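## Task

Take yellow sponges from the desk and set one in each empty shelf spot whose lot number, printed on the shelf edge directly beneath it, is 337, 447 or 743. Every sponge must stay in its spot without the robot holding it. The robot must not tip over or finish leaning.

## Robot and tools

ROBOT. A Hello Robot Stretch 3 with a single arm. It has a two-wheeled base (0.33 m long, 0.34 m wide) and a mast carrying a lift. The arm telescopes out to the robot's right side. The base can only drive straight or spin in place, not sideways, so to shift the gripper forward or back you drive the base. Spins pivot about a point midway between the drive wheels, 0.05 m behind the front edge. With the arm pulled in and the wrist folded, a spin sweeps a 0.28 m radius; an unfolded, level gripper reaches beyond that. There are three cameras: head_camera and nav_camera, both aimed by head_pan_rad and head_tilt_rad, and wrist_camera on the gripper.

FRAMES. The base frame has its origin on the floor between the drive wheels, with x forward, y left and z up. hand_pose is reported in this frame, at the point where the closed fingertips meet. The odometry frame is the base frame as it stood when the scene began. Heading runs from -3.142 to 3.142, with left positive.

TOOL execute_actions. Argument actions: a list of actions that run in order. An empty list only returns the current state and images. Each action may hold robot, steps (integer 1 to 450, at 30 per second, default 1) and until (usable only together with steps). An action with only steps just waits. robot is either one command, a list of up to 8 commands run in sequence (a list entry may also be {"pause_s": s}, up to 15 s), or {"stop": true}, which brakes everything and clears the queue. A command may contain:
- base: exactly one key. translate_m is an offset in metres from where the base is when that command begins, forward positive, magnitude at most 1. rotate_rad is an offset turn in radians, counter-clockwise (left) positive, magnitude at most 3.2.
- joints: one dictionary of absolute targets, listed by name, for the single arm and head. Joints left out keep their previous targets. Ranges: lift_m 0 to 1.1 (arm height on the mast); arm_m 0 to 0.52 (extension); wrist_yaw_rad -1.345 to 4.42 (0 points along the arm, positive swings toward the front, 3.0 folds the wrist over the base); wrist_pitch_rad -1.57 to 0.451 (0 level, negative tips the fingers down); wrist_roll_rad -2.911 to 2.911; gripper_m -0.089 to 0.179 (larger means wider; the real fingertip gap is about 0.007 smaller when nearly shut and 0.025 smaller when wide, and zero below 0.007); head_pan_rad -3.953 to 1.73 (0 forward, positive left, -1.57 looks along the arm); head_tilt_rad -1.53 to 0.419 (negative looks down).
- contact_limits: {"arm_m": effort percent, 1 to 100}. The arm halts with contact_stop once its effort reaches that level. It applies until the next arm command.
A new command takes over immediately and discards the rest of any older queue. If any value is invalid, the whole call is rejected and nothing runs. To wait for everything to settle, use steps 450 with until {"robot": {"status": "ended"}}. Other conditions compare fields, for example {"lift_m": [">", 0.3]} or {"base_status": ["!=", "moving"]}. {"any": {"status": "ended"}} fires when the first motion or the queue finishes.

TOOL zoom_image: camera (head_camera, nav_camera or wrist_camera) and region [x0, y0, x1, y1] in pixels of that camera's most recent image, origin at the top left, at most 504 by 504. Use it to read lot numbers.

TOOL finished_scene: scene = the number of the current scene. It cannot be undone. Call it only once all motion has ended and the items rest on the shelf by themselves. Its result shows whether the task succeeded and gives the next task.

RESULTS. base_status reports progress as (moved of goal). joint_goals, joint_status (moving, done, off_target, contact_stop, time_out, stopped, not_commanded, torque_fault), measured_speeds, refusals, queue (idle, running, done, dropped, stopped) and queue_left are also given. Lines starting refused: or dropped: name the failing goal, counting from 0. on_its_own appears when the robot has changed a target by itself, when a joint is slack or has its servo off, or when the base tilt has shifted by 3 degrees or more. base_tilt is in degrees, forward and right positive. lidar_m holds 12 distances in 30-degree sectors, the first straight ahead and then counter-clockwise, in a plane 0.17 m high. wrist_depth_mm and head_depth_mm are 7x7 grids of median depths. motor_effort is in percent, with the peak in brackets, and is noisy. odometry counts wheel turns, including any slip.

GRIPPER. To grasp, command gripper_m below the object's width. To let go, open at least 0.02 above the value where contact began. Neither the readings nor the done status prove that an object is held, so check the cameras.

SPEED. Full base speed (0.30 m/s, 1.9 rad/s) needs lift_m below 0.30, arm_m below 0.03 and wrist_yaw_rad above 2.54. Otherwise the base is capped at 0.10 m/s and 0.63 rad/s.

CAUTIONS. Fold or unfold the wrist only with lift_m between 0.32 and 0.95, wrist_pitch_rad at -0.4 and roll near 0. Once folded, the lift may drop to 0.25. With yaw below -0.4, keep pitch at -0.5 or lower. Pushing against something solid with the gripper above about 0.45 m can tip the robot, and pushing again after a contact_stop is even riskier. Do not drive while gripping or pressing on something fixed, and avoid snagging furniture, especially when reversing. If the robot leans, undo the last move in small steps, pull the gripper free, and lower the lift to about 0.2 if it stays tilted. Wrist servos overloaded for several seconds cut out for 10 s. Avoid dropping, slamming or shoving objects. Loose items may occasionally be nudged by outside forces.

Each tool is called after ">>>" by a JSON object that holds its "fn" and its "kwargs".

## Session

>>> {"fn": "execute_actions", "kwargs": {"actions": [{"robot":{"joints":{"head_tilt_rad":-0.4}},"steps":30}]}}

Scene clock: 1.00 s.
robot.base_odometry: x=+0.000 y=+0.000 heading=+0.000 (m, m, rad; robot's odometry frame)
robot.turned_by_wheels: +0.000 (rad since the last result)
robot.turned_by_imu: +0.000 (rad since the last result)
robot.base_tilt: forward=+0.2 right=-1.1 (deg)
robot.lidar_m: 0.80 1.22 2.37 1.50 1.20 1.10 1.68 1.93 1.92 0.93 0.74 0.74
robot.head_depth_mm: 613 651 692 737 786 843 912 / 656 697 743 794 856 927 1002 / 708 758 807 869 950 1026 1118 / 762 813 879 950 1032 1142 1243 / 822 887 968 1057 1160 1290 1337 / 905 981 1075 1186 1325 1506 1325 / 990 1084 1204 1347 1531 1609 1326
robot.base_status: not_commanded
robot.joint_positions: lift_m=+0.467 arm_m=-0.003 wrist_yaw_rad=+2.810 wrist_pitch_rad=-0.356 wrist_roll_rad=-0.007 gripper_m=+0.037 head_pan_rad=+0.017 head_tilt_rad=-0.395
robot.joint_goals: lift_m=+0.467 arm_m=-0.003 wrist_yaw_rad=+2.810 wrist_pitch_rad=-0.356 wrist_roll_rad=-0.007 gripper_m=+0.037 head_pan_rad=+0.017 head_tilt_rad=-0.400
robot.joint_status: lift_m=not_commanded arm_m=not_commanded wrist_yaw_rad=not_commanded wrist_pitch_rad=not_commanded wrist_roll_rad=not_commanded gripper_m=not_commanded head_pan_rad=not_commanded head_tilt_rad=done
robot.measured_speeds: translate_m=+0.000 rotate_rad=+0.000 lift_m=+0.000 arm_m=+0.000 wrist_yaw_rad=+0.000 wrist_pitch_rad=+0.000 wrist_roll_rad=+0.000 head_pan_rad=+0.000 head_tilt_rad=+0.000
robot: refusals=0 queue=done queue_left=0
robot.motor_effort: left_wheel=+0(0) right_wheel=+0(0) lift_m=+32(31) arm_m=-1(1) wrist_yaw_rad=+1(0) wrist_pitch_rad=+5(5) wrist_roll_rad=+0(0) gripper_m=+0(1) head_pan_rad=+0(0) head_tilt_rad=-2(18) (%)
robot.hand_pose: x=+0.0542 y=+0.0771 z=+0.4940 quat_wxyz=(+0.238, +0.704, +0.010, +0.669) (m; robot's base frame)
robot.wrist_depth_mm: - - - - - - - / - - - - - - - / - - - - - - - / - - - - - - - / 859 - 866 887 914 936 934 / 715 - 712 732 734 777 759 / 598 625 623 636 635 632 646
pictures: head_camera (sideways: a quarter turn clockwise sets it upright), nav_camera (sideways: a quarter turn counterclockwise sets it upright), wrist_camera
Images, in order (width x height): head_camera 896x504, nav_camera 672x504, wrist_camera 644x364.

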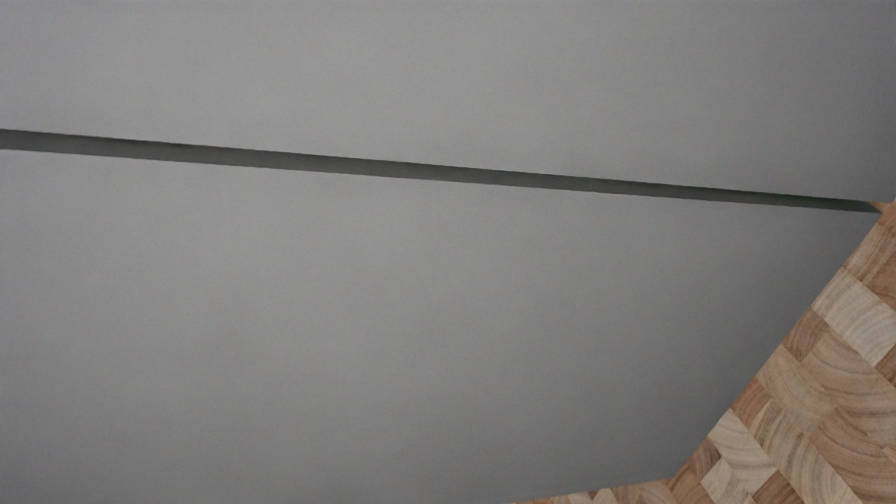

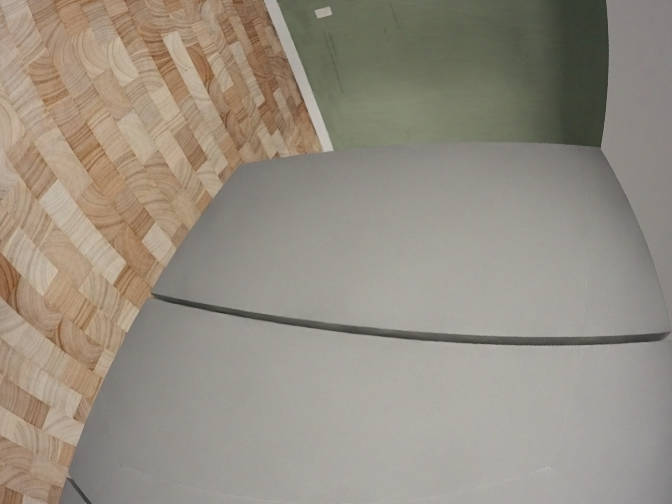

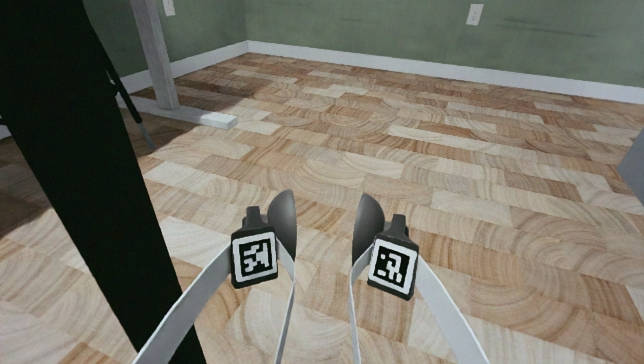

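>>> {"fn": "execute_actions", "kwargs": {"actions": [{"robot":[{"base":{"rotate_rad":-2.23},"joints":{"lift_m":0.76,"wrist_yaw_rad":0,"wrist_pitch_rad":-0.2}},{"joints":{"gripper_m":0.179,"arm_m":0.15}}],"steps":450,"until":{"robot":{"status":"ended"}}}]}}

Scene clock: 10.37 s.
robot.base_odometry: x=+0.000 y=+0.000 heading=-2.230 (m, m, rad; robot's odometry frame)
robot.turned_by_wheels: -2.230 (rad since the last result)
robot.turned_by_imu: -2.226 (rad since the last result)
robot.base_tilt: forward=+0.1 right=-1.0 (deg)
robot.lidar_m: 1.92 1.05 0.76 0.74 0.77 1.05 2.37 2.20 0.95 1.10 1.61 2.18
robot.head_depth_mm: 1933 2094 2284 2367 2177 1678 1351 / 1975 2109 2295 2373 2170 1672 1342 / 1665 1781 1922 2077 2134 1652 1340 / 1957 2114 2298 2453 2181 1653 1330 / 1958 2129 2291 2454 2160 1662 1329 / 1928 2129 2246 2366 2172 1646 1328 / 1798 1874 1902 2005 2008 1655 1321
robot.base_status: done (rotate_rad -2.2299 of -2.2300)
robot.joint_positions: lift_m=+0.760 arm_m=+0.150 wrist_yaw_rad=+0.002 wrist_pitch_rad=-0.219 wrist_roll_rad=-0.007 gripper_m=+0.179 head_pan_rad=+0.017 head_tilt_rad=-0.395
robot.joint_goals: lift_m=+0.760 arm_m=+0.150 wrist_yaw_rad=+0.000 wrist_pitch_rad=-0.200 wrist_roll_rad=-0.007 gripper_m=+0.179 head_pan_rad=+0.017 head_tilt_rad=-0.400
robot.joint_status: lift_m=done arm_m=done wrist_yaw_rad=done wrist_pitch_rad=done wrist_roll_rad=not_commanded gripper_m=done head_pan_rad=not_commanded head_tilt_rad=done
robot.measured_speeds: translate_m=+0.000 rotate_rad=+0.000 lift_m=+0.000 arm_m=+0.000 wrist_yaw_rad=+0.000 wrist_pitch_rad=+0.000 wrist_roll_rad=+0.000 head_pan_rad=+0.000 head_tilt_rad=+0.000
robot: refusals=0 queue=done queue_left=0
robot.motor_effort: left_wheel=+3(9) right_wheel=-2(5) lift_m=+41(38) arm_m=+6(7) wrist_yaw_rad=-2(3) wrist_pitch_rad=+6(8) wrist_roll_rad=+0(0) gripper_m=+0(84) head_pan_rad=+0(1) head_tilt_rad=-3(3) (%)
robot.hand_pose: x=-0.0211 y=-0.5394 z=+0.8189 quat_wxyz=(+0.706, +0.078, -0.700, -0.077) (m; robot's base frame)
robot.wrist_depth_mm: - - - - - - 991 / - - - - - - - / - - 621 643 668 711 757 / - 435 424 433 446 458 472 / - - - - - 682 612 / - - - - - - - / 987 - - - - - -
pictures: head_camera (sideways: a quarter turn clockwise sets it upright), nav_camera (sideways: a quarter turn counterclockwise sets it upright), wrist_camera
Images, in order (width x height): head_camera 896x504, nav_camera 672x504, wrist_camera 644x364.

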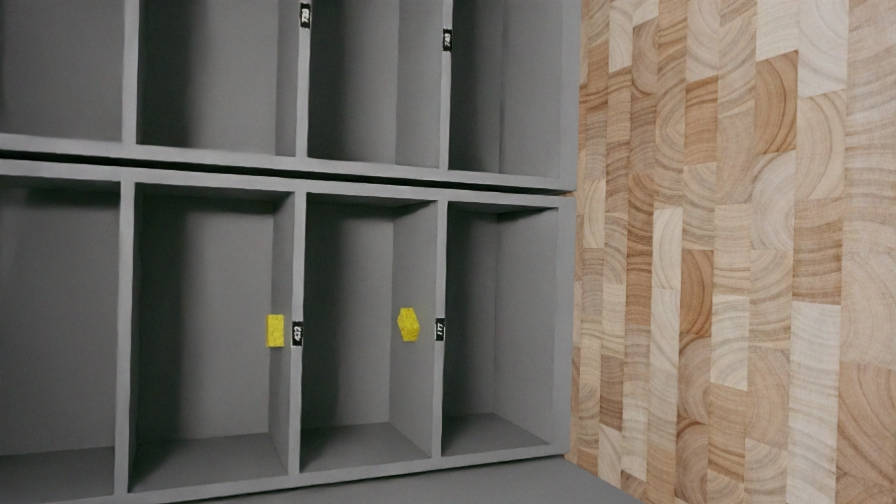

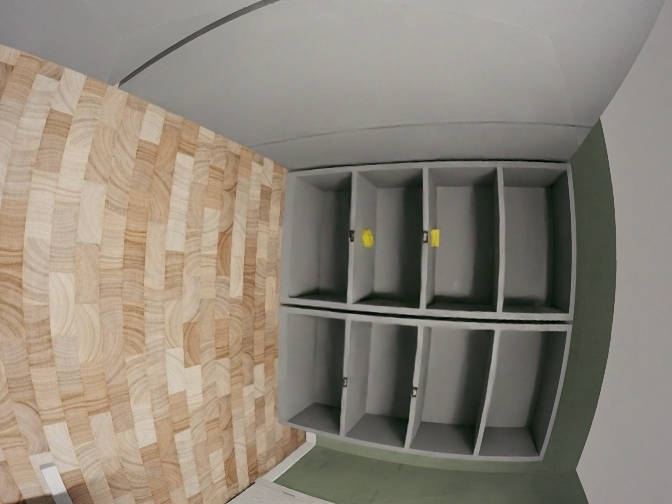

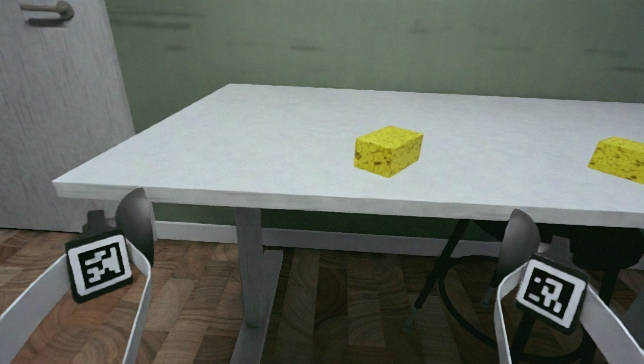

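>>> {"fn": "zoom_image", "kwargs": {"camera": "head_camera", "region": [280, 0, 480, 80]}}

>>> {"fn": "execute_actions", "kwargs": {"actions": [{"robot":[{"base":{"rotate_rad":-0.3},"joints":{"wrist_yaw_rad":-0.35}},{"base":{"translate_m":0.26},"joints":{"arm_m":0.4,"lift_m":0.75}}],"steps":450,"until":{"robot":{"status":"ended"}}}]}}

Region (280, 0, 480, 80) of head_camera's 896x504 image, scaled by 2.520, with more detail than that image has; it fills the top 202 rows of this view, and the rest is white.

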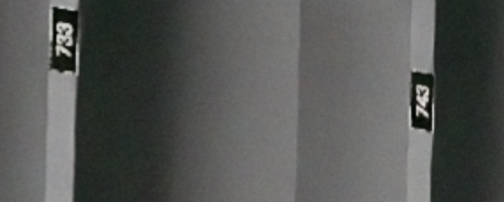

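Scene clock: 19.83 s.
robot.base_odometry: x=-0.213 y=-0.149 heading=-2.530 (m, m, rad; robot's odometry frame)
robot.turned_by_wheels: -0.300 (rad since the last result)
robot.turned_by_imu: -0.298 (rad since the last result)
robot.base_tilt: forward=+0.2 right=-1.1 (deg)
robot.lidar_m: 1.67 1.73 0.96 0.81 0.81 0.93 1.55 2.61 1.04 1.00 1.01 1.66
robot.head_depth_mm: 1648 2140 2290 2384 2173 1663 1351 / 1824 1871 1917 2081 2130 1686 1339 / 1891 2020 2199 2284 2116 1663 1336 / 1805 1959 2118 2208 2071 1672 1336 / 1745 1913 2082 2148 2049 1649 1333 / 1380 1553 1625 1754 1913 1646 1333 / 1670 1811 1903 1986 2039 1638 1328
robot.base_status: done (translate_m +0.2600 of +0.2600)
robot.joint_positions: lift_m=+0.750 arm_m=+0.400 wrist_yaw_rad=-0.348 wrist_pitch_rad=-0.219 wrist_roll_rad=-0.007 gripper_m=+0.179 head_pan_rad=+0.017 head_tilt_rad=-0.395
robot.joint_goals: lift_m=+0.750 arm_m=+0.400 wrist_yaw_rad=-0.350 wrist_pitch_rad=-0.200 wrist_roll_rad=-0.007 gripper_m=+0.179 head_pan_rad=+0.017 head_tilt_rad=-0.400
robot.joint_status: lift_m=done arm_m=done wrist_yaw_rad=done wrist_pitch_rad=done wrist_roll_rad=not_commanded gripper_m=done head_pan_rad=not_commanded head_tilt_rad=done
robot.measured_speeds: translate_m=+0.000 rotate_rad=+0.000 lift_m=+0.000 arm_m=+0.000 wrist_yaw_rad=+0.000 wrist_pitch_rad=+0.000 wrist_roll_rad=+0.000 head_pan_rad=+0.000 head_tilt_rad=+0.000
robot: refusals=0 queue=done queue_left=0
robot.motor_effort: left_wheel=+2(8) right_wheel=-1(5) lift_m=+20(37) arm_m=+6(4) wrist_yaw_rad=-1(4) wrist_pitch_rad=+6(7) wrist_roll_rad=+0(0) gripper_m=+1(0) head_pan_rad=+0(1) head_tilt_rad=-1(2) (%)
robot.hand_pose: x=-0.1051 y=-0.7747 z=+0.8099 quat_wxyz=(+0.682, -0.045, -0.703, -0.199) (m; robot's base frame)
robot.wrist_depth_mm: 635 703 827 990 - - - / 659 754 856 - - - - / 552 572 595 608 646 678 635 / 375 388 398 404 411 431 439 / 301 303 288 239 308 332 - / - 227 230 225 246 262 - / 195 198 200 202 214 - -
pictures: head_camera (sideways: a quarter turn clockwise sets it upright), nav_camera (sideways: a quarter turn counterclockwise sets it upright), wrist_camera
Images, in order (width x height): head_camera 896x504, nav_camera 672x504, wrist_camera 644x364.

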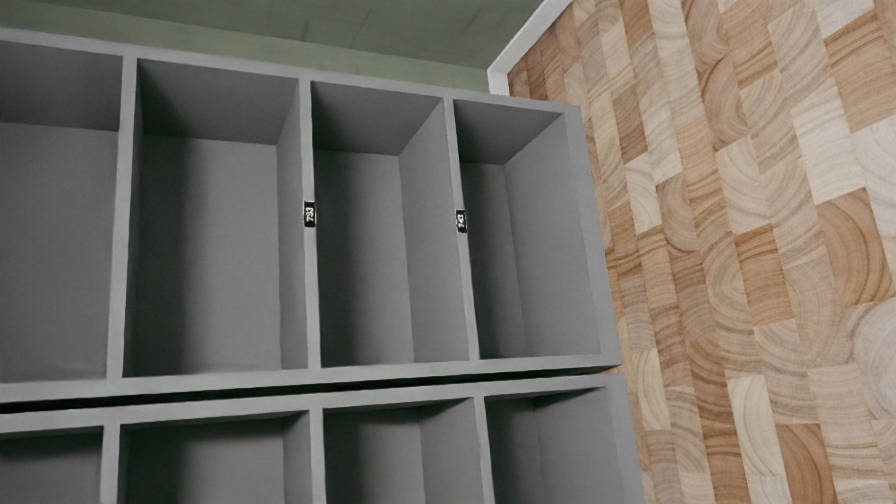

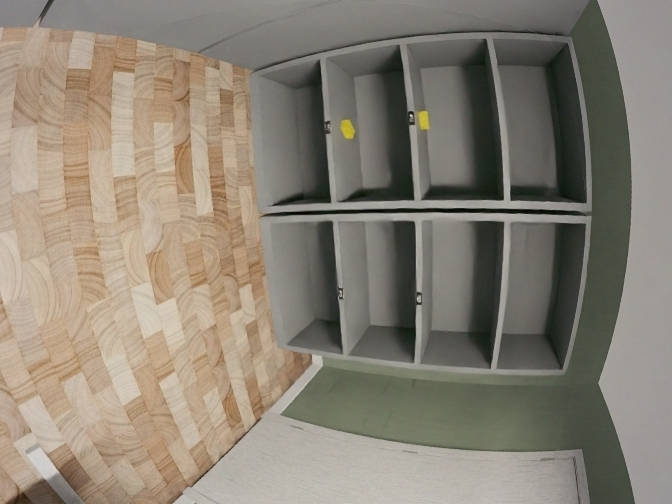

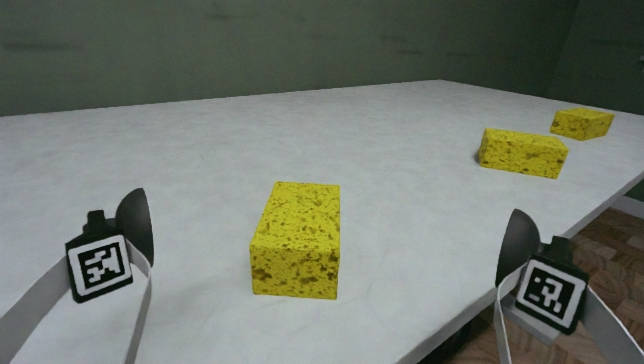

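>>> {"fn": "execute_actions", "kwargs": {"actions": [{"robot":[{"joints":{"arm_m":0.475,"lift_m":0.697}},{"joints":{"gripper_m":0.03}},{"joints":{"lift_m":0.76}}],"steps":450,"until":{"robot":{"status":"ended"}}}]}}

Scene clock: 26.50 s.
robot.base_odometry: x=-0.213 y=-0.149 heading=-2.530 (m, m, rad; robot's odometry frame)
robot.turned_by_wheels: +0.000 (rad since the last result)
robot.turned_by_imu: +0.000 (rad since the last result)
robot.base_tilt: forward=+0.3 right=-1.1 (deg)
robot.lidar_m: 1.67 1.73 0.96 0.82 0.81 0.92 1.55 2.61 1.04 1.00 1.00 1.65
robot.head_depth_mm: 1653 2124 2304 2385 2239 1672 1349 / 1804 1864 1922 2086 2158 1666 1358 / 1863 2023 2177 2281 2076 1655 1341 / 1819 1966 2119 2174 2065 1668 1339 / 1764 1895 2064 2158 2078 1658 1337 / 1388 1540 1612 1789 1901 1658 1332 / 1662 1803 1906 1988 2008 1636 1316
robot.base_status: done (translate_m +0.2600 of +0.2600)
robot.joint_positions: lift_m=+0.760 arm_m=+0.475 wrist_yaw_rad=-0.348 wrist_pitch_rad=-0.219 wrist_roll_rad=-0.007 gripper_m=+0.031 head_pan_rad=+0.017 head_tilt_rad=-0.395
robot.joint_goals: lift_m=+0.760 arm_m=+0.475 wrist_yaw_rad=-0.350 wrist_pitch_rad=-0.200 wrist_roll_rad=-0.007 gripper_m=+0.030 head_pan_rad=+0.017 head_tilt_rad=-0.400
robot.joint_status: lift_m=done arm_m=done wrist_yaw_rad=done wrist_pitch_rad=done wrist_roll_rad=not_commanded gripper_m=done head_pan_rad=not_commanded head_tilt_rad=done
robot.measured_speeds: translate_m=+0.000 rotate_rad=+0.000 lift_m=+0.000 arm_m=+0.000 wrist_yaw_rad=+0.000 wrist_pitch_rad=+0.000 wrist_roll_rad=+0.000 head_pan_rad=+0.000 head_tilt_rad=+0.000
robot: refusals=0 queue=done queue_left=0
robot.motor_effort: left_wheel=+2(2) right_wheel=-1(1) lift_m=+41(42) arm_m=+6(6) wrist_yaw_rad=-2(0) wrist_pitch_rad=+6(6) wrist_roll_rad=+0(0) gripper_m=-17(89) head_pan_rad=+1(0) head_tilt_rad=-1(2) (%)
robot.hand_pose: x=-0.1051 y=-0.8497 z=+0.8190 quat_wxyz=(+0.682, -0.045, -0.703, -0.199) (m; robot's base frame)
robot.wrist_depth_mm: 593 656 754 938 - - - / 617 694 811 - - - - / 575 598 604 650 679 690 663 / 398 406 430 183 434 423 394 / 304 307 222 137 155 330 341 / 243 247 233 134 135 266 270 / 204 207 207 200 216 219 231
pictures: head_camera (sideways: a quarter turn clockwise sets it upright), nav_camera (sideways: a quarter turn counterclockwise sets it upright), wrist_camera
Images, in order (width x height): head_camera 896x504, nav_camera 672x504, wrist_camera 644x364.

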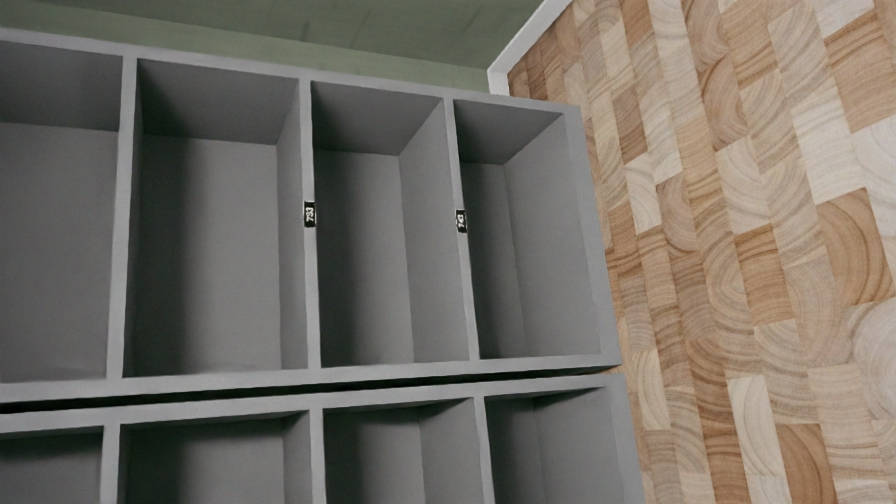

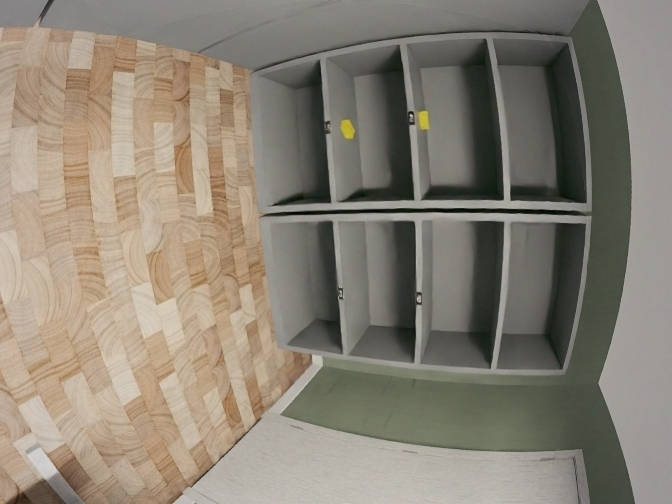

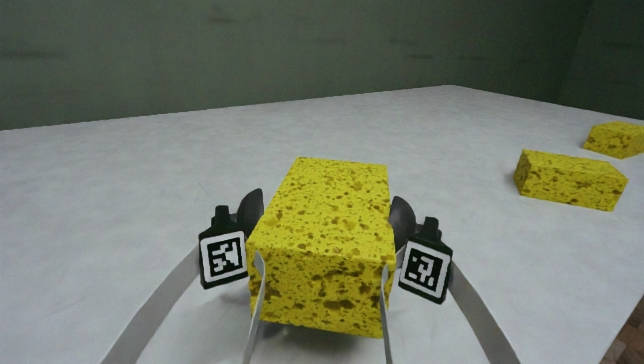

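>>> {"fn": "execute_actions", "kwargs": {"actions": [{"robot":[{"joints":{"arm_m":0,"wrist_yaw_rad":0},"base":{"translate_m":1}},{"base":{"rotate_rad":1.86},"joints":{"lift_m":0.55,"head_pan_rad":-1.57,"head_tilt_rad":-0.8}},{"base":{"translate_m":-0.24}}],"steps":450,"until":{"robot":{"status":"ended"}}},{"steps":450,"until":{"robot":{"status":"ended"}}}]}}

Scene clock: 48.10 s.
robot.base_odometry: x=-1.220 y=-0.575 heading=-0.670 (m, m, rad; robot's odometry frame)
robot.turned_by_wheels: +1.860 (rad since the last result)
robot.turned_by_imu: +1.861 (rad since the last result)
robot.base_tilt: forward=+0.2 right=-1.0 (deg)
robot.lidar_m: 1.34 1.39 1.90 1.66 1.36 0.96 0.93 0.96 0.87 1.16 0.79 1.39
robot.head_depth_mm: 945 755 1235 1077 1389 1259 1119 / 944 756 1252 1071 1386 1273 1157 / 946 747 1240 1075 1393 1268 - / 935 745 1247 1065 1386 1242 1083 / 935 743 1245 1093 1381 1266 1104 / 933 739 1234 1089 1372 1260 1106 / 911 734 991 1022 1268 1260 1104
robot.base_status: done (translate_m -0.2400 of -0.2400)
robot.joint_positions: lift_m=+0.550 arm_m=+0.000 wrist_yaw_rad=-0.001 wrist_pitch_rad=-0.219 wrist_roll_rad=-0.007 gripper_m=+0.031 head_pan_rad=-1.563 head_tilt_rad=-0.790
robot.joint_goals: lift_m=+0.550 arm_m=+0.000 wrist_yaw_rad=+0.000 wrist_pitch_rad=-0.200 wrist_roll_rad=-0.007 gripper_m=+0.030 head_pan_rad=-1.570 head_tilt_rad=-0.800
robot.joint_status: lift_m=done arm_m=done wrist_yaw_rad=done wrist_pitch_rad=done wrist_roll_rad=not_commanded gripper_m=done head_pan_rad=done head_tilt_rad=done
robot.measured_speeds: translate_m=+0.000 rotate_rad=+0.000 lift_m=+0.000 arm_m=+0.000 wrist_yaw_rad=+0.000 wrist_pitch_rad=+0.000 wrist_roll_rad=+0.000 head_pan_rad=+0.000 head_tilt_rad=+0.000
robot: refusals=0 queue=done queue_left=0
robot.motor_effort: left_wheel=-2(11) right_wheel=+1(4) lift_m=+20(43) arm_m=-7(6) wrist_yaw_rad=+2(3) wrist_pitch_rad=+6(6) wrist_roll_rad=+0(0) gripper_m=-16(16) head_pan_rad=-2(26) head_tilt_rad=-3(20) (%)
robot.hand_pose: x=-0.0218 y=-0.3903 z=+0.6099 quat_wxyz=(+0.706, +0.077, -0.700, -0.078) (m; robot's base frame)
robot.wrist_depth_mm: 435 573 841 847 828 813 570 / 467 581 901 866 897 856 567 / 503 515 547 574 621 623 544 / - 618 - 184 - 736 510 / 951 630 503 138 156 841 616 / 834 645 792 134 135 794 928 / 736 735 731 724 719 695 807
pictures: head_camera (sideways: a quarter turn clockwise sets it upright), nav_camera (sideways: a quarter turn counterclockwise sets it upright), wrist_camera
Images, in order (width x height): head_camera 896x504, nav_camera 672x504, wrist_camera 644x364.

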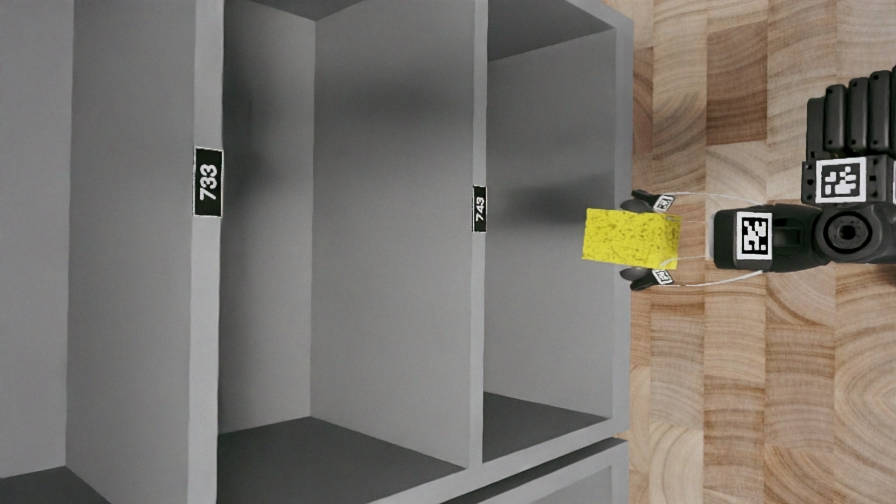

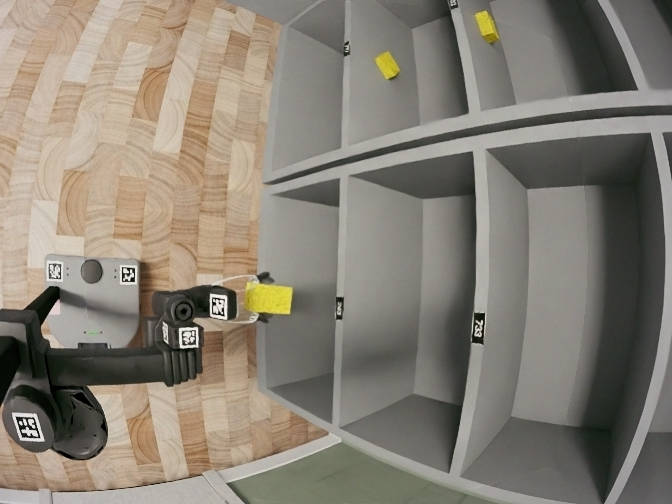

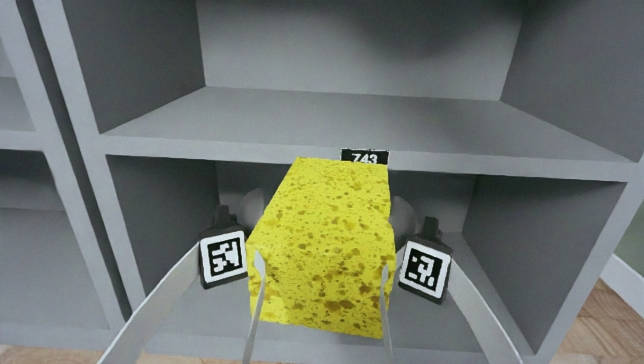

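>>> {"fn": "execute_actions", "kwargs": {"actions": [{"robot":[{"base":{"translate_m":-0.05},"joints":{"arm_m":0.465}},{"joints":{"lift_m":0.51}},{"joints":{"gripper_m":0.179}},{"joints":{"arm_m":0.1}}],"steps":450,"until":{"robot":{"status":"ended"}}}]}}

>>> {"fn": "execute_actions", "kwargs": {"actions": [{"robot":[{"base":{"translate_m":0.16},"joints":{"arm_m":0,"lift_m":0.77}},{"base":{"rotate_rad":-1.86},"joints":{"wrist_yaw_rad":-0.35}},{"base":{"translate_m":-1}},{"base":{"translate_m":-0.34},"joints":{"arm_m":0.33,"head_tilt_rad":-0.6}}],"steps":450,"until":{"robot":{"status":"ended"}}},{"steps":450,"until":{"robot":{"status":"ended"}}}]}}

Scene clock: 66.67 s.
robot.base_odometry: x=-1.259 y=-0.544 heading=-0.670 (m, m, rad; robot's odometry frame)
robot.turned_by_wheels: +0.000 (rad since the last result)
robot.turned_by_imu: -0.001 (rad since the last result)
robot.base_tilt: forward=+0.0 right=-0.9 (deg)
robot.lidar_m: 1.39 1.44 1.96 2.27 1.29 0.91 0.88 0.91 0.84 1.16 0.81 1.45
robot.head_depth_mm: 951 754 1217 1065 1323 1274 1112 / 943 749 1259 1065 1391 1291 1126 / 941 746 1242 1072 1386 1320 1077 / 937 745 1240 1061 1385 1246 1094 / 933 740 1241 1090 1377 1264 1101 / 925 738 1239 1091 1376 1254 1108 / 929 735 1132 1060 1270 1257 1112
robot.base_status: done (translate_m -0.0500 of -0.0500)
robot.joint_positions: lift_m=+0.510 arm_m=+0.100 wrist_yaw_rad=-0.001 wrist_pitch_rad=-0.218 wrist_roll_rad=-0.007 gripper_m=+0.179 head_pan_rad=-1.563 head_tilt_rad=-0.790
robot.joint_goals: lift_m=+0.510 arm_m=+0.100 wrist_yaw_rad=+0.000 wrist_pitch_rad=-0.200 wrist_roll_rad=-0.007 gripper_m=+0.179 head_pan_rad=-1.570 head_tilt_rad=-0.800
robot.joint_status: lift_m=done arm_m=done wrist_yaw_rad=done wrist_pitch_rad=done wrist_roll_rad=not_commanded gripper_m=done head_pan_rad=done head_tilt_rad=done
robot.measured_speeds: translate_m=+0.000 rotate_rad=+0.000 lift_m=+0.000 arm_m=+0.000 wrist_yaw_rad=+0.000 wrist_pitch_rad=+0.000 wrist_roll_rad=+0.000 head_pan_rad=+0.000 head_tilt_rad=+0.000
robot: refusals=0 queue=done queue_left=0
robot.motor_effort: left_wheel=-3(10) right_wheel=+1(2) lift_m=+20(18) arm_m=-7(8) wrist_yaw_rad=+1(1) wrist_pitch_rad=+6(6) wrist_roll_rad=+0(0) gripper_m=+0(83) head_pan_rad=-2(2) head_tilt_rad=-4(4) (%)
robot.hand_pose: x=-0.0218 y=-0.4903 z=+0.5702 quat_wxyz=(+0.706, +0.077, -0.700, -0.078) (m; robot's base frame)
robot.wrist_depth_mm: 467 669 755 750 730 719 508 / 468 628 803 778 761 728 511 / 407 410 419 439 461 483 459 / 471 694 944 944 926 660 391 / 483 829 974 967 990 812 498 / 517 726 803 794 813 795 480 / 594 623 658 653 670 657 553
pictures: head_camera (sideways: a quarter turn clockwise sets it upright), nav_camera (sideways: a quarter turn counterclockwise sets it upright), wrist_camera
Images, in order (width x height): head_camera 896x504, nav_camera 672x504, wrist_camera 644x364.

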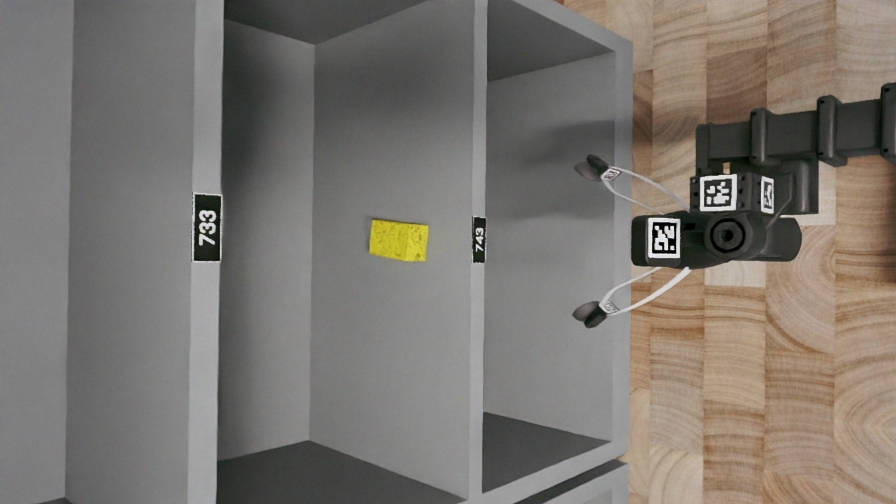

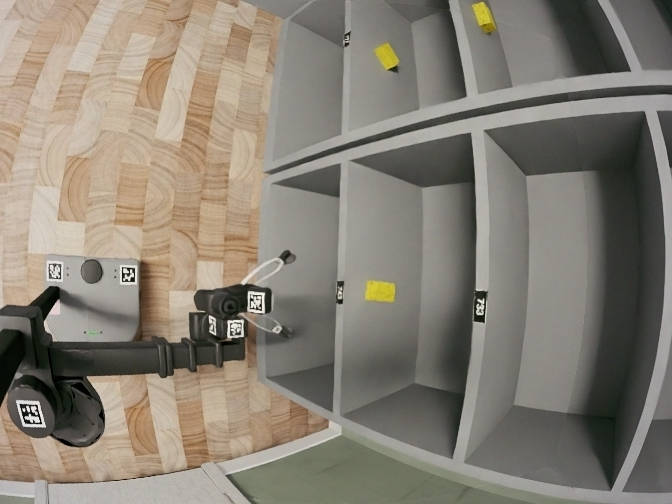

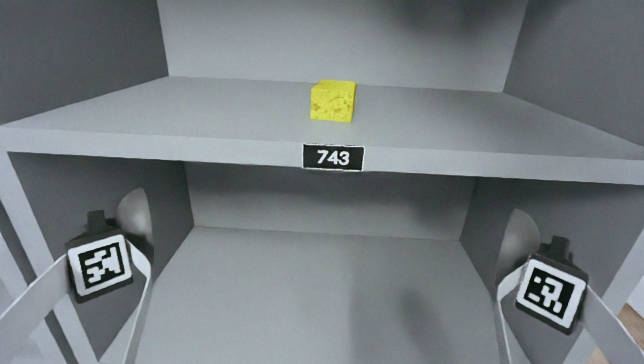

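Scene clock: 90.03 s.
robot.base_odometry: x=-0.036 y=+0.127 heading=-2.530 (m, m, rad; robot's odometry frame)
robot.turned_by_wheels: -1.860 (rad since the last result)
robot.turned_by_imu: -1.866 (rad since the last result)
robot.base_tilt: forward=+0.2 right=-1.0 (deg)
robot.lidar_m: 2.00 1.81 1.00 0.84 0.84 0.95 2.30 2.29 1.07 0.83 1.01 1.64
robot.head_depth_mm: 1363 1530 1395 1032 1661 1447 - / 1327 1490 1387 1071 - 1372 1178 / 1288 1424 1378 1073 1602 1361 1182 / 1251 1383 1367 1021 1595 1396 1181 / 1217 1347 1358 973 1603 1395 1175 / 1171 1296 1358 974 1544 1396 1175 / 1141 1266 1334 968 837 1390 1176
robot.base_status: done (translate_m -0.3400 of -0.3400)
robot.joint_positions: lift_m=+0.770 arm_m=+0.330 wrist_yaw_rad=-0.349 wrist_pitch_rad=-0.218 wrist_roll_rad=-0.007 gripper_m=+0.179 head_pan_rad=-1.563 head_tilt_rad=-0.606
robot.joint_goals: lift_m=+0.770 arm_m=+0.330 wrist_yaw_rad=-0.350 wrist_pitch_rad=-0.200 wrist_roll_rad=-0.007 gripper_m=+0.179 head_pan_rad=-1.570 head_tilt_rad=-0.600
robot.joint_status: lift_m=done arm_m=done wrist_yaw_rad=done wrist_pitch_rad=done wrist_roll_rad=not_commanded gripper_m=done head_pan_rad=done head_tilt_rad=done
robot.measured_speeds: translate_m=+0.000 rotate_rad=+0.000 lift_m=+0.000 arm_m=+0.000 wrist_yaw_rad=+0.000 wrist_pitch_rad=+0.000 wrist_roll_rad=+0.000 head_pan_rad=+0.000 head_tilt_rad=+0.000
robot: refusals=0 queue=done queue_left=0
robot.motor_effort: left_wheel=+2(9) right_wheel=-1(5) lift_m=+41(38) arm_m=+6(5) wrist_yaw_rad=-1(4) wrist_pitch_rad=+6(6) wrist_roll_rad=+0(0) gripper_m=+0(0) head_pan_rad=-3(2) head_tilt_rad=+1(11) (%)
robot.hand_pose: x=-0.1051 y=-0.7047 z=+0.8292 quat_wxyz=(+0.682, -0.045, -0.703, -0.198) (m; robot's base frame)
robot.wrist_depth_mm: 678 750 846 - - - - / 708 804 904 - - - - / 622 632 655 697 711 739 - / 417 430 445 352 468 480 618 / 333 336 332 323 343 373 - / - 252 266 271 295 - - / 216 219 223 234 - - -
pictures: head_camera (sideways: a quarter turn clockwise sets it upright), nav_camera (sideways: a quarter turn counterclockwise sets it upright), wrist_camera
Images, in order (width x height): head_camera 896x504, nav_camera 672x504, wrist_camera 644x364.

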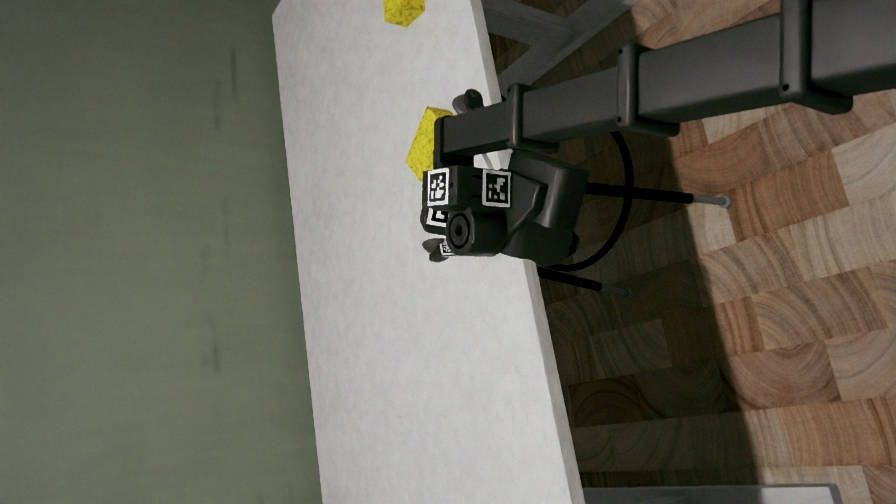

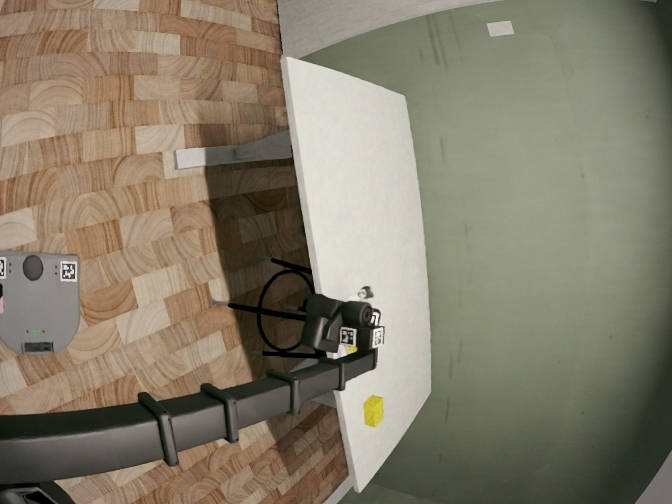

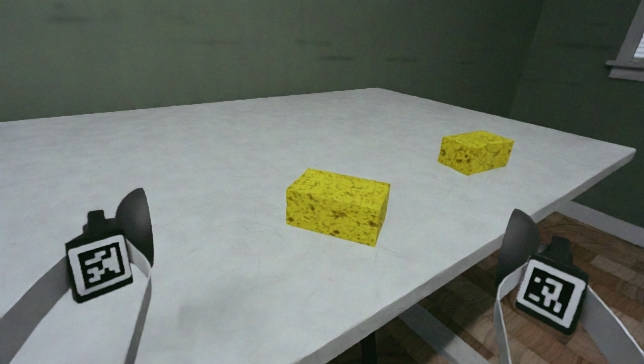

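>>> {"fn": "execute_actions", "kwargs": {"actions": [{"robot":[{"base":{"translate_m":0.14}},{"base":{"rotate_rad":-0.29}},{"joints":{"arm_m":0.44,"lift_m":0.75}}],"steps":450,"until":{"robot":{"status":"ended"}}}]}}

Scene clock: 100.83 s.
robot.base_odometry: x=-0.151 y=+0.046 heading=-2.820 (m, m, rad; robot's odometry frame)
robot.turned_by_wheels: -0.290 (rad since the last result)
robot.turned_by_imu: -0.288 (rad since the last result)
robot.base_tilt: forward=+0.1 right=-0.9 (deg)
robot.lidar_m: 1.85 1.85 1.35 0.93 0.89 0.90 1.18 2.42 1.45 0.86 0.94 1.44
robot.head_depth_mm: 1719 1987 1396 2052 1724 1435 - / 1594 1812 1396 1129 - 1364 1155 / 1479 1665 1368 - 1602 1401 1182 / 1379 1536 1375 996 1643 1383 1189 / 1303 1439 1364 974 1544 1382 1177 / 1232 1357 1355 974 1548 1400 1183 / 1164 1278 1339 969 807 1375 1179
robot.base_status: done (rotate_rad -0.2899 of -0.2900)
robot.joint_positions: lift_m=+0.750 arm_m=+0.440 wrist_yaw_rad=-0.349 wrist_pitch_rad=-0.218 wrist_roll_rad=-0.007 gripper_m=+0.179 head_pan_rad=-1.563 head_tilt_rad=-0.606
robot.joint_goals: lift_m=+0.750 arm_m=+0.440 wrist_yaw_rad=-0.350 wrist_pitch_rad=-0.200 wrist_roll_rad=-0.007 gripper_m=+0.179 head_pan_rad=-1.570 head_tilt_rad=-0.600
robot.joint_status: lift_m=done arm_m=done wrist_yaw_rad=done wrist_pitch_rad=done wrist_roll_rad=not_commanded gripper_m=done head_pan_rad=done head_tilt_rad=done
robot.measured_speeds: translate_m=+0.000 rotate_rad=+0.000 lift_m=+0.000 arm_m=+0.000 wrist_yaw_rad=+0.000 wrist_pitch_rad=+0.000 wrist_roll_rad=+0.000 head_pan_rad=+0.000 head_tilt_rad=+0.000
robot: refusals=0 queue=done queue_left=0
robot.motor_effort: left_wheel=+2(11) right_wheel=-1(6) lift_m=+20(45) arm_m=+6(5) wrist_yaw_rad=-1(0) wrist_pitch_rad=+6(6) wrist_roll_rad=+0(0) gripper_m=+0(0) head_pan_rad=-2(2) head_tilt_rad=+2(1) (%)
robot.hand_pose: x=-0.1052 y=-0.8147 z=+0.8102 quat_wxyz=(+0.682, -0.045, -0.703, -0.198) (m; robot's base frame)
robot.wrist_depth_mm: 646 779 962 - - - - / 663 795 996 - - - - / 548 558 596 616 594 - - / 378 393 396 407 423 - - / 301 233 232 291 329 - - / - 229 236 241 - - - / 195 196 200 209 - - -
pictures: head_camera (sideways: a quarter turn clockwise sets it upright), nav_camera (sideways: a quarter turn counterclockwise sets it upright), wrist_camera
Images, in order (width x height): head_camera 896x504, nav_camera 672x504, wrist_camera 644x364.

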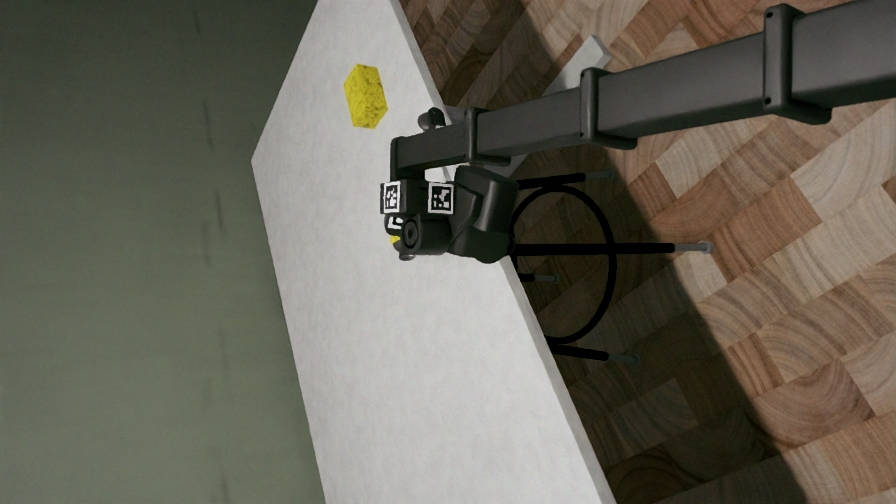

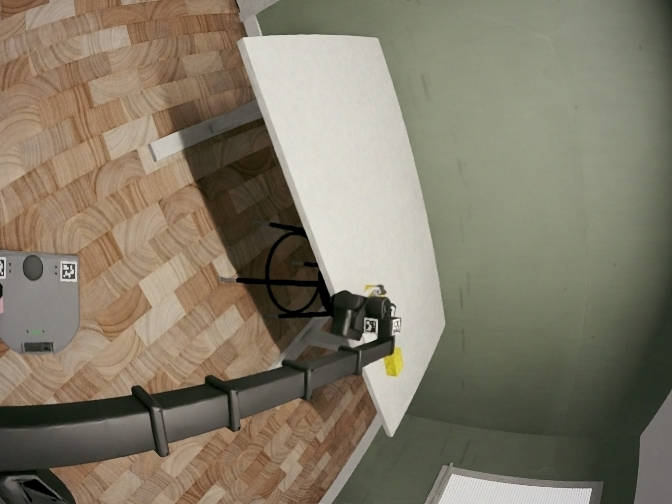

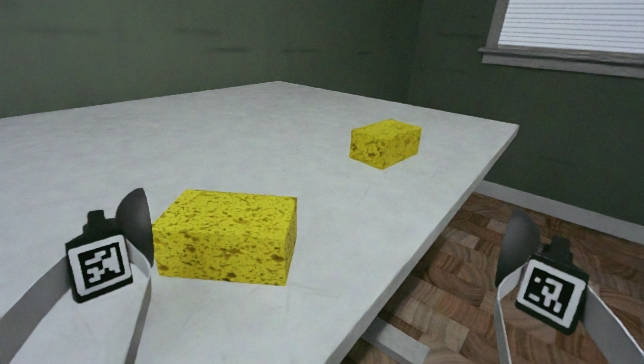

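>>> {"fn": "execute_actions", "kwargs": {"actions": [{"robot":[{"joints":{"wrist_yaw_rad":-0.15}},{"joints":{"arm_m":0.52}},{"joints":{"lift_m":0.697}}],"steps":450,"until":{"robot":{"status":"ended"}}}]}}

Scene clock: 107.63 s.
robot.base_odometry: x=-0.151 y=+0.046 heading=-2.820 (m, m, rad; robot's odometry frame)
robot.turned_by_wheels: +0.000 (rad since the last result)
robot.turned_by_imu: +0.000 (rad since the last result)
robot.base_tilt: forward=+0.1 right=-1.1 (deg)
robot.lidar_m: 1.86 1.85 1.35 0.94 0.88 0.90 1.18 2.42 1.45 0.86 0.94 1.44
robot.head_depth_mm: 1718 1981 1384 2057 1707 1401 1214 / 1602 1804 1381 1124 1735 - - / 1469 1669 1372 - 1614 1397 1186 / 1391 1546 1375 972 1664 1386 1175 / 1307 1450 1361 975 1548 1394 1186 / 1233 1351 1361 974 1543 1390 1175 / 1163 1271 1325 966 805 1386 1174
robot.base_status: done (rotate_rad -0.2899 of -0.2900)
robot.joint_positions: lift_m=+0.697 arm_m=+0.517 wrist_yaw_rad=-0.152 wrist_pitch_rad=-0.218 wrist_roll_rad=-0.007 gripper_m=+0.179 head_pan_rad=-1.563 head_tilt_rad=-0.606
robot.joint_goals: lift_m=+0.697 arm_m=+0.520 wrist_yaw_rad=-0.150 wrist_pitch_rad=-0.200 wrist_roll_rad=-0.007 gripper_m=+0.179 head_pan_rad=-1.570 head_tilt_rad=-0.600
robot.joint_status: lift_m=done arm_m=done wrist_yaw_rad=done wrist_pitch_rad=done wrist_roll_rad=not_commanded gripper_m=done head_pan_rad=done head_tilt_rad=done
robot.measured_speeds: translate_m=+0.000 rotate_rad=+0.000 lift_m=+0.000 arm_m=+0.000 wrist_yaw_rad=+0.000 wrist_pitch_rad=+0.000 wrist_roll_rad=+0.000 head_pan_rad=+0.000 head_tilt_rad=+0.000
robot: refusals=0 queue=done queue_left=0
robot.motor_effort: left_wheel=+2(2) right_wheel=-1(1) lift_m=+20(19) arm_m=+6(7) wrist_yaw_rad=+2(4) wrist_pitch_rad=+6(6) wrist_roll_rad=+0(0) gripper_m=+1(1) head_pan_rad=-2(2) head_tilt_rad=+1(2) (%)
robot.hand_pose: x=-0.0586 y=-0.9037 z=+0.7572 quat_wxyz=(+0.698, +0.024, -0.704, -0.130) (m; robot's base frame)
robot.wrist_depth_mm: 562 656 769 971 - - - / 589 653 749 885 - - - / 382 399 411 428 448 348 489 / 265 273 258 185 294 303 311 / 207 212 152 143 156 234 236 / - 160 161 148 145 176 - / 137 139 141 143 144 147 148
pictures: head_camera (sideways: a quarter turn clockwise sets it upright), nav_camera (sideways: a quarter turn counterclockwise sets it upright), wrist_camera
Images, in order (width x height): head_camera 896x504, nav_camera 672x504, wrist_camera 644x364.

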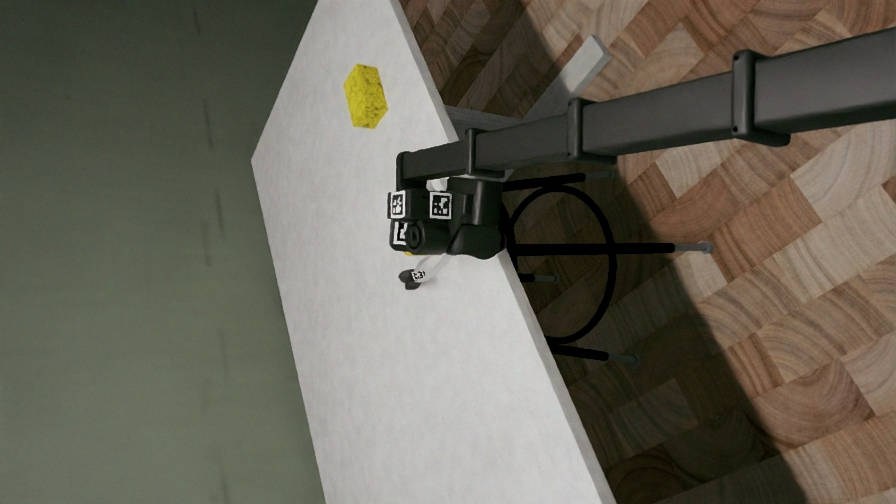

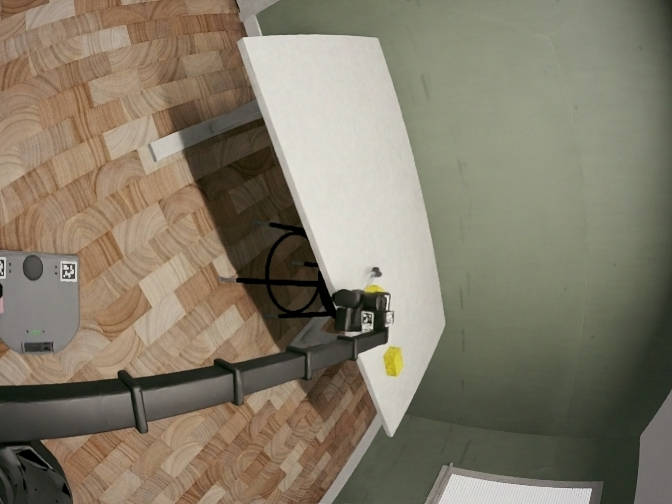

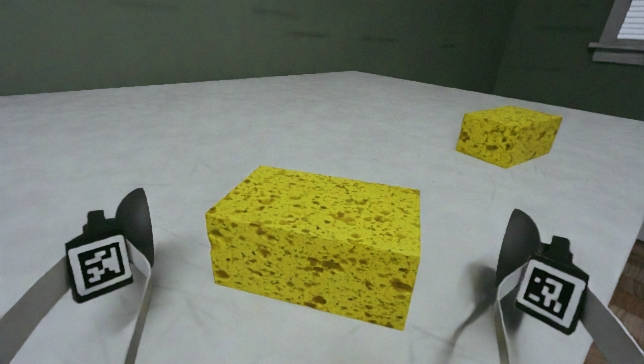

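>>> {"fn": "execute_actions", "kwargs": {"actions": [{"robot":[{"joints":{"gripper_m":0.06}},{"joints":{"lift_m":0.72}}],"steps":450,"until":{"robot":{"status":"ended"}}}]}}

Scene clock: 112.63 s.
robot.base_odometry: x=-0.151 y=+0.046 heading=-2.820 (m, m, rad; robot's odometry frame)
robot.turned_by_wheels: +0.000 (rad since the last result)
robot.turned_by_imu: +0.000 (rad since the last result)
robot.base_tilt: forward=+0.2 right=-1.1 (deg)
robot.lidar_m: 1.85 1.85 1.35 0.93 0.89 0.90 1.18 2.42 1.45 0.86 0.94 1.43
robot.head_depth_mm: 1717 1971 1381 2039 1727 1444 1214 / 1597 1803 1381 1135 1734 - 1166 / 1486 1672 1380 - 1612 1402 1181 / 1393 1553 1375 978 1651 1376 1185 / 1298 1439 1371 979 1551 1393 1183 / 1232 1358 1351 966 1546 1387 1175 / 1157 1266 1329 963 810 1389 1179
robot.base_status: done (rotate_rad -0.2899 of -0.2900)
robot.joint_positions: lift_m=+0.720 arm_m=+0.517 wrist_yaw_rad=-0.152 wrist_pitch_rad=-0.218 wrist_roll_rad=-0.007 gripper_m=+0.060 head_pan_rad=-1.563 head_tilt_rad=-0.606
robot.joint_goals: lift_m=+0.720 arm_m=+0.520 wrist_yaw_rad=-0.150 wrist_pitch_rad=-0.200 wrist_roll_rad=-0.007 gripper_m=+0.060 head_pan_rad=-1.570 head_tilt_rad=-0.600
robot.joint_status: lift_m=done arm_m=done wrist_yaw_rad=done wrist_pitch_rad=done wrist_roll_rad=not_commanded gripper_m=done head_pan_rad=done head_tilt_rad=done
robot.measured_speeds: translate_m=+0.000 rotate_rad=+0.000 lift_m=+0.000 arm_m=+0.000 wrist_yaw_rad=+0.000 wrist_pitch_rad=+0.000 wrist_roll_rad=+0.000 head_pan_rad=+0.000 head_tilt_rad=+0.000
robot: refusals=0 queue=done queue_left=0
robot.motor_effort: left_wheel=+2(2) right_wheel=-1(1) lift_m=+41(45) arm_m=+6(6) wrist_yaw_rad=+1(2) wrist_pitch_rad=+6(6) wrist_roll_rad=+0(0) gripper_m=+0(84) head_pan_rad=-2(2) head_tilt_rad=+1(1) (%)
robot.hand_pose: x=-0.0586 y=-0.9037 z=+0.7792 quat_wxyz=(+0.698, +0.024, -0.704, -0.130) (m; robot's base frame)
robot.wrist_depth_mm: 565 671 756 925 - - - / 609 672 785 934 - - - / 454 468 487 514 538 381 574 / 318 319 326 248 348 340 366 / 238 242 252 180 261 262 272 / 192 195 190 183 197 208 222 / 161 163 165 168 170 174 972
pictures: head_camera (sideways: a quarter turn clockwise sets it upright), nav_camera (sideways: a quarter turn counterclockwise sets it upright), wrist_camera
Images, in order (width x height): head_camera 896x504, nav_camera 672x504, wrist_camera 644x364.

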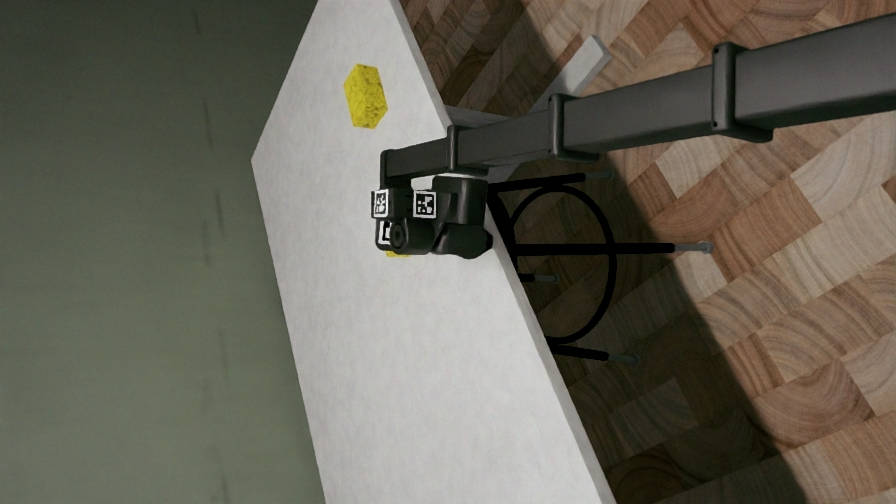

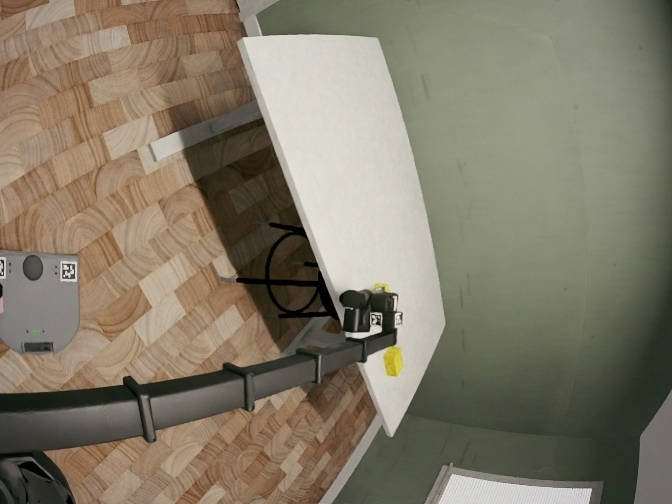

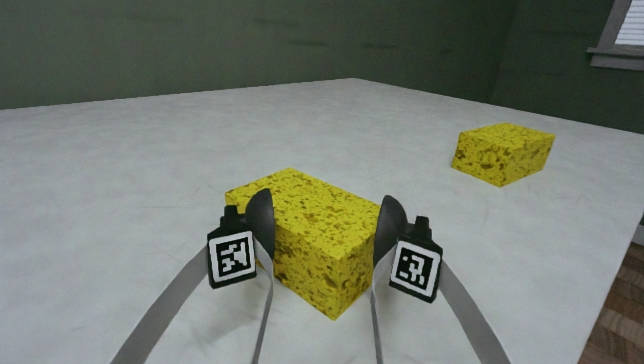

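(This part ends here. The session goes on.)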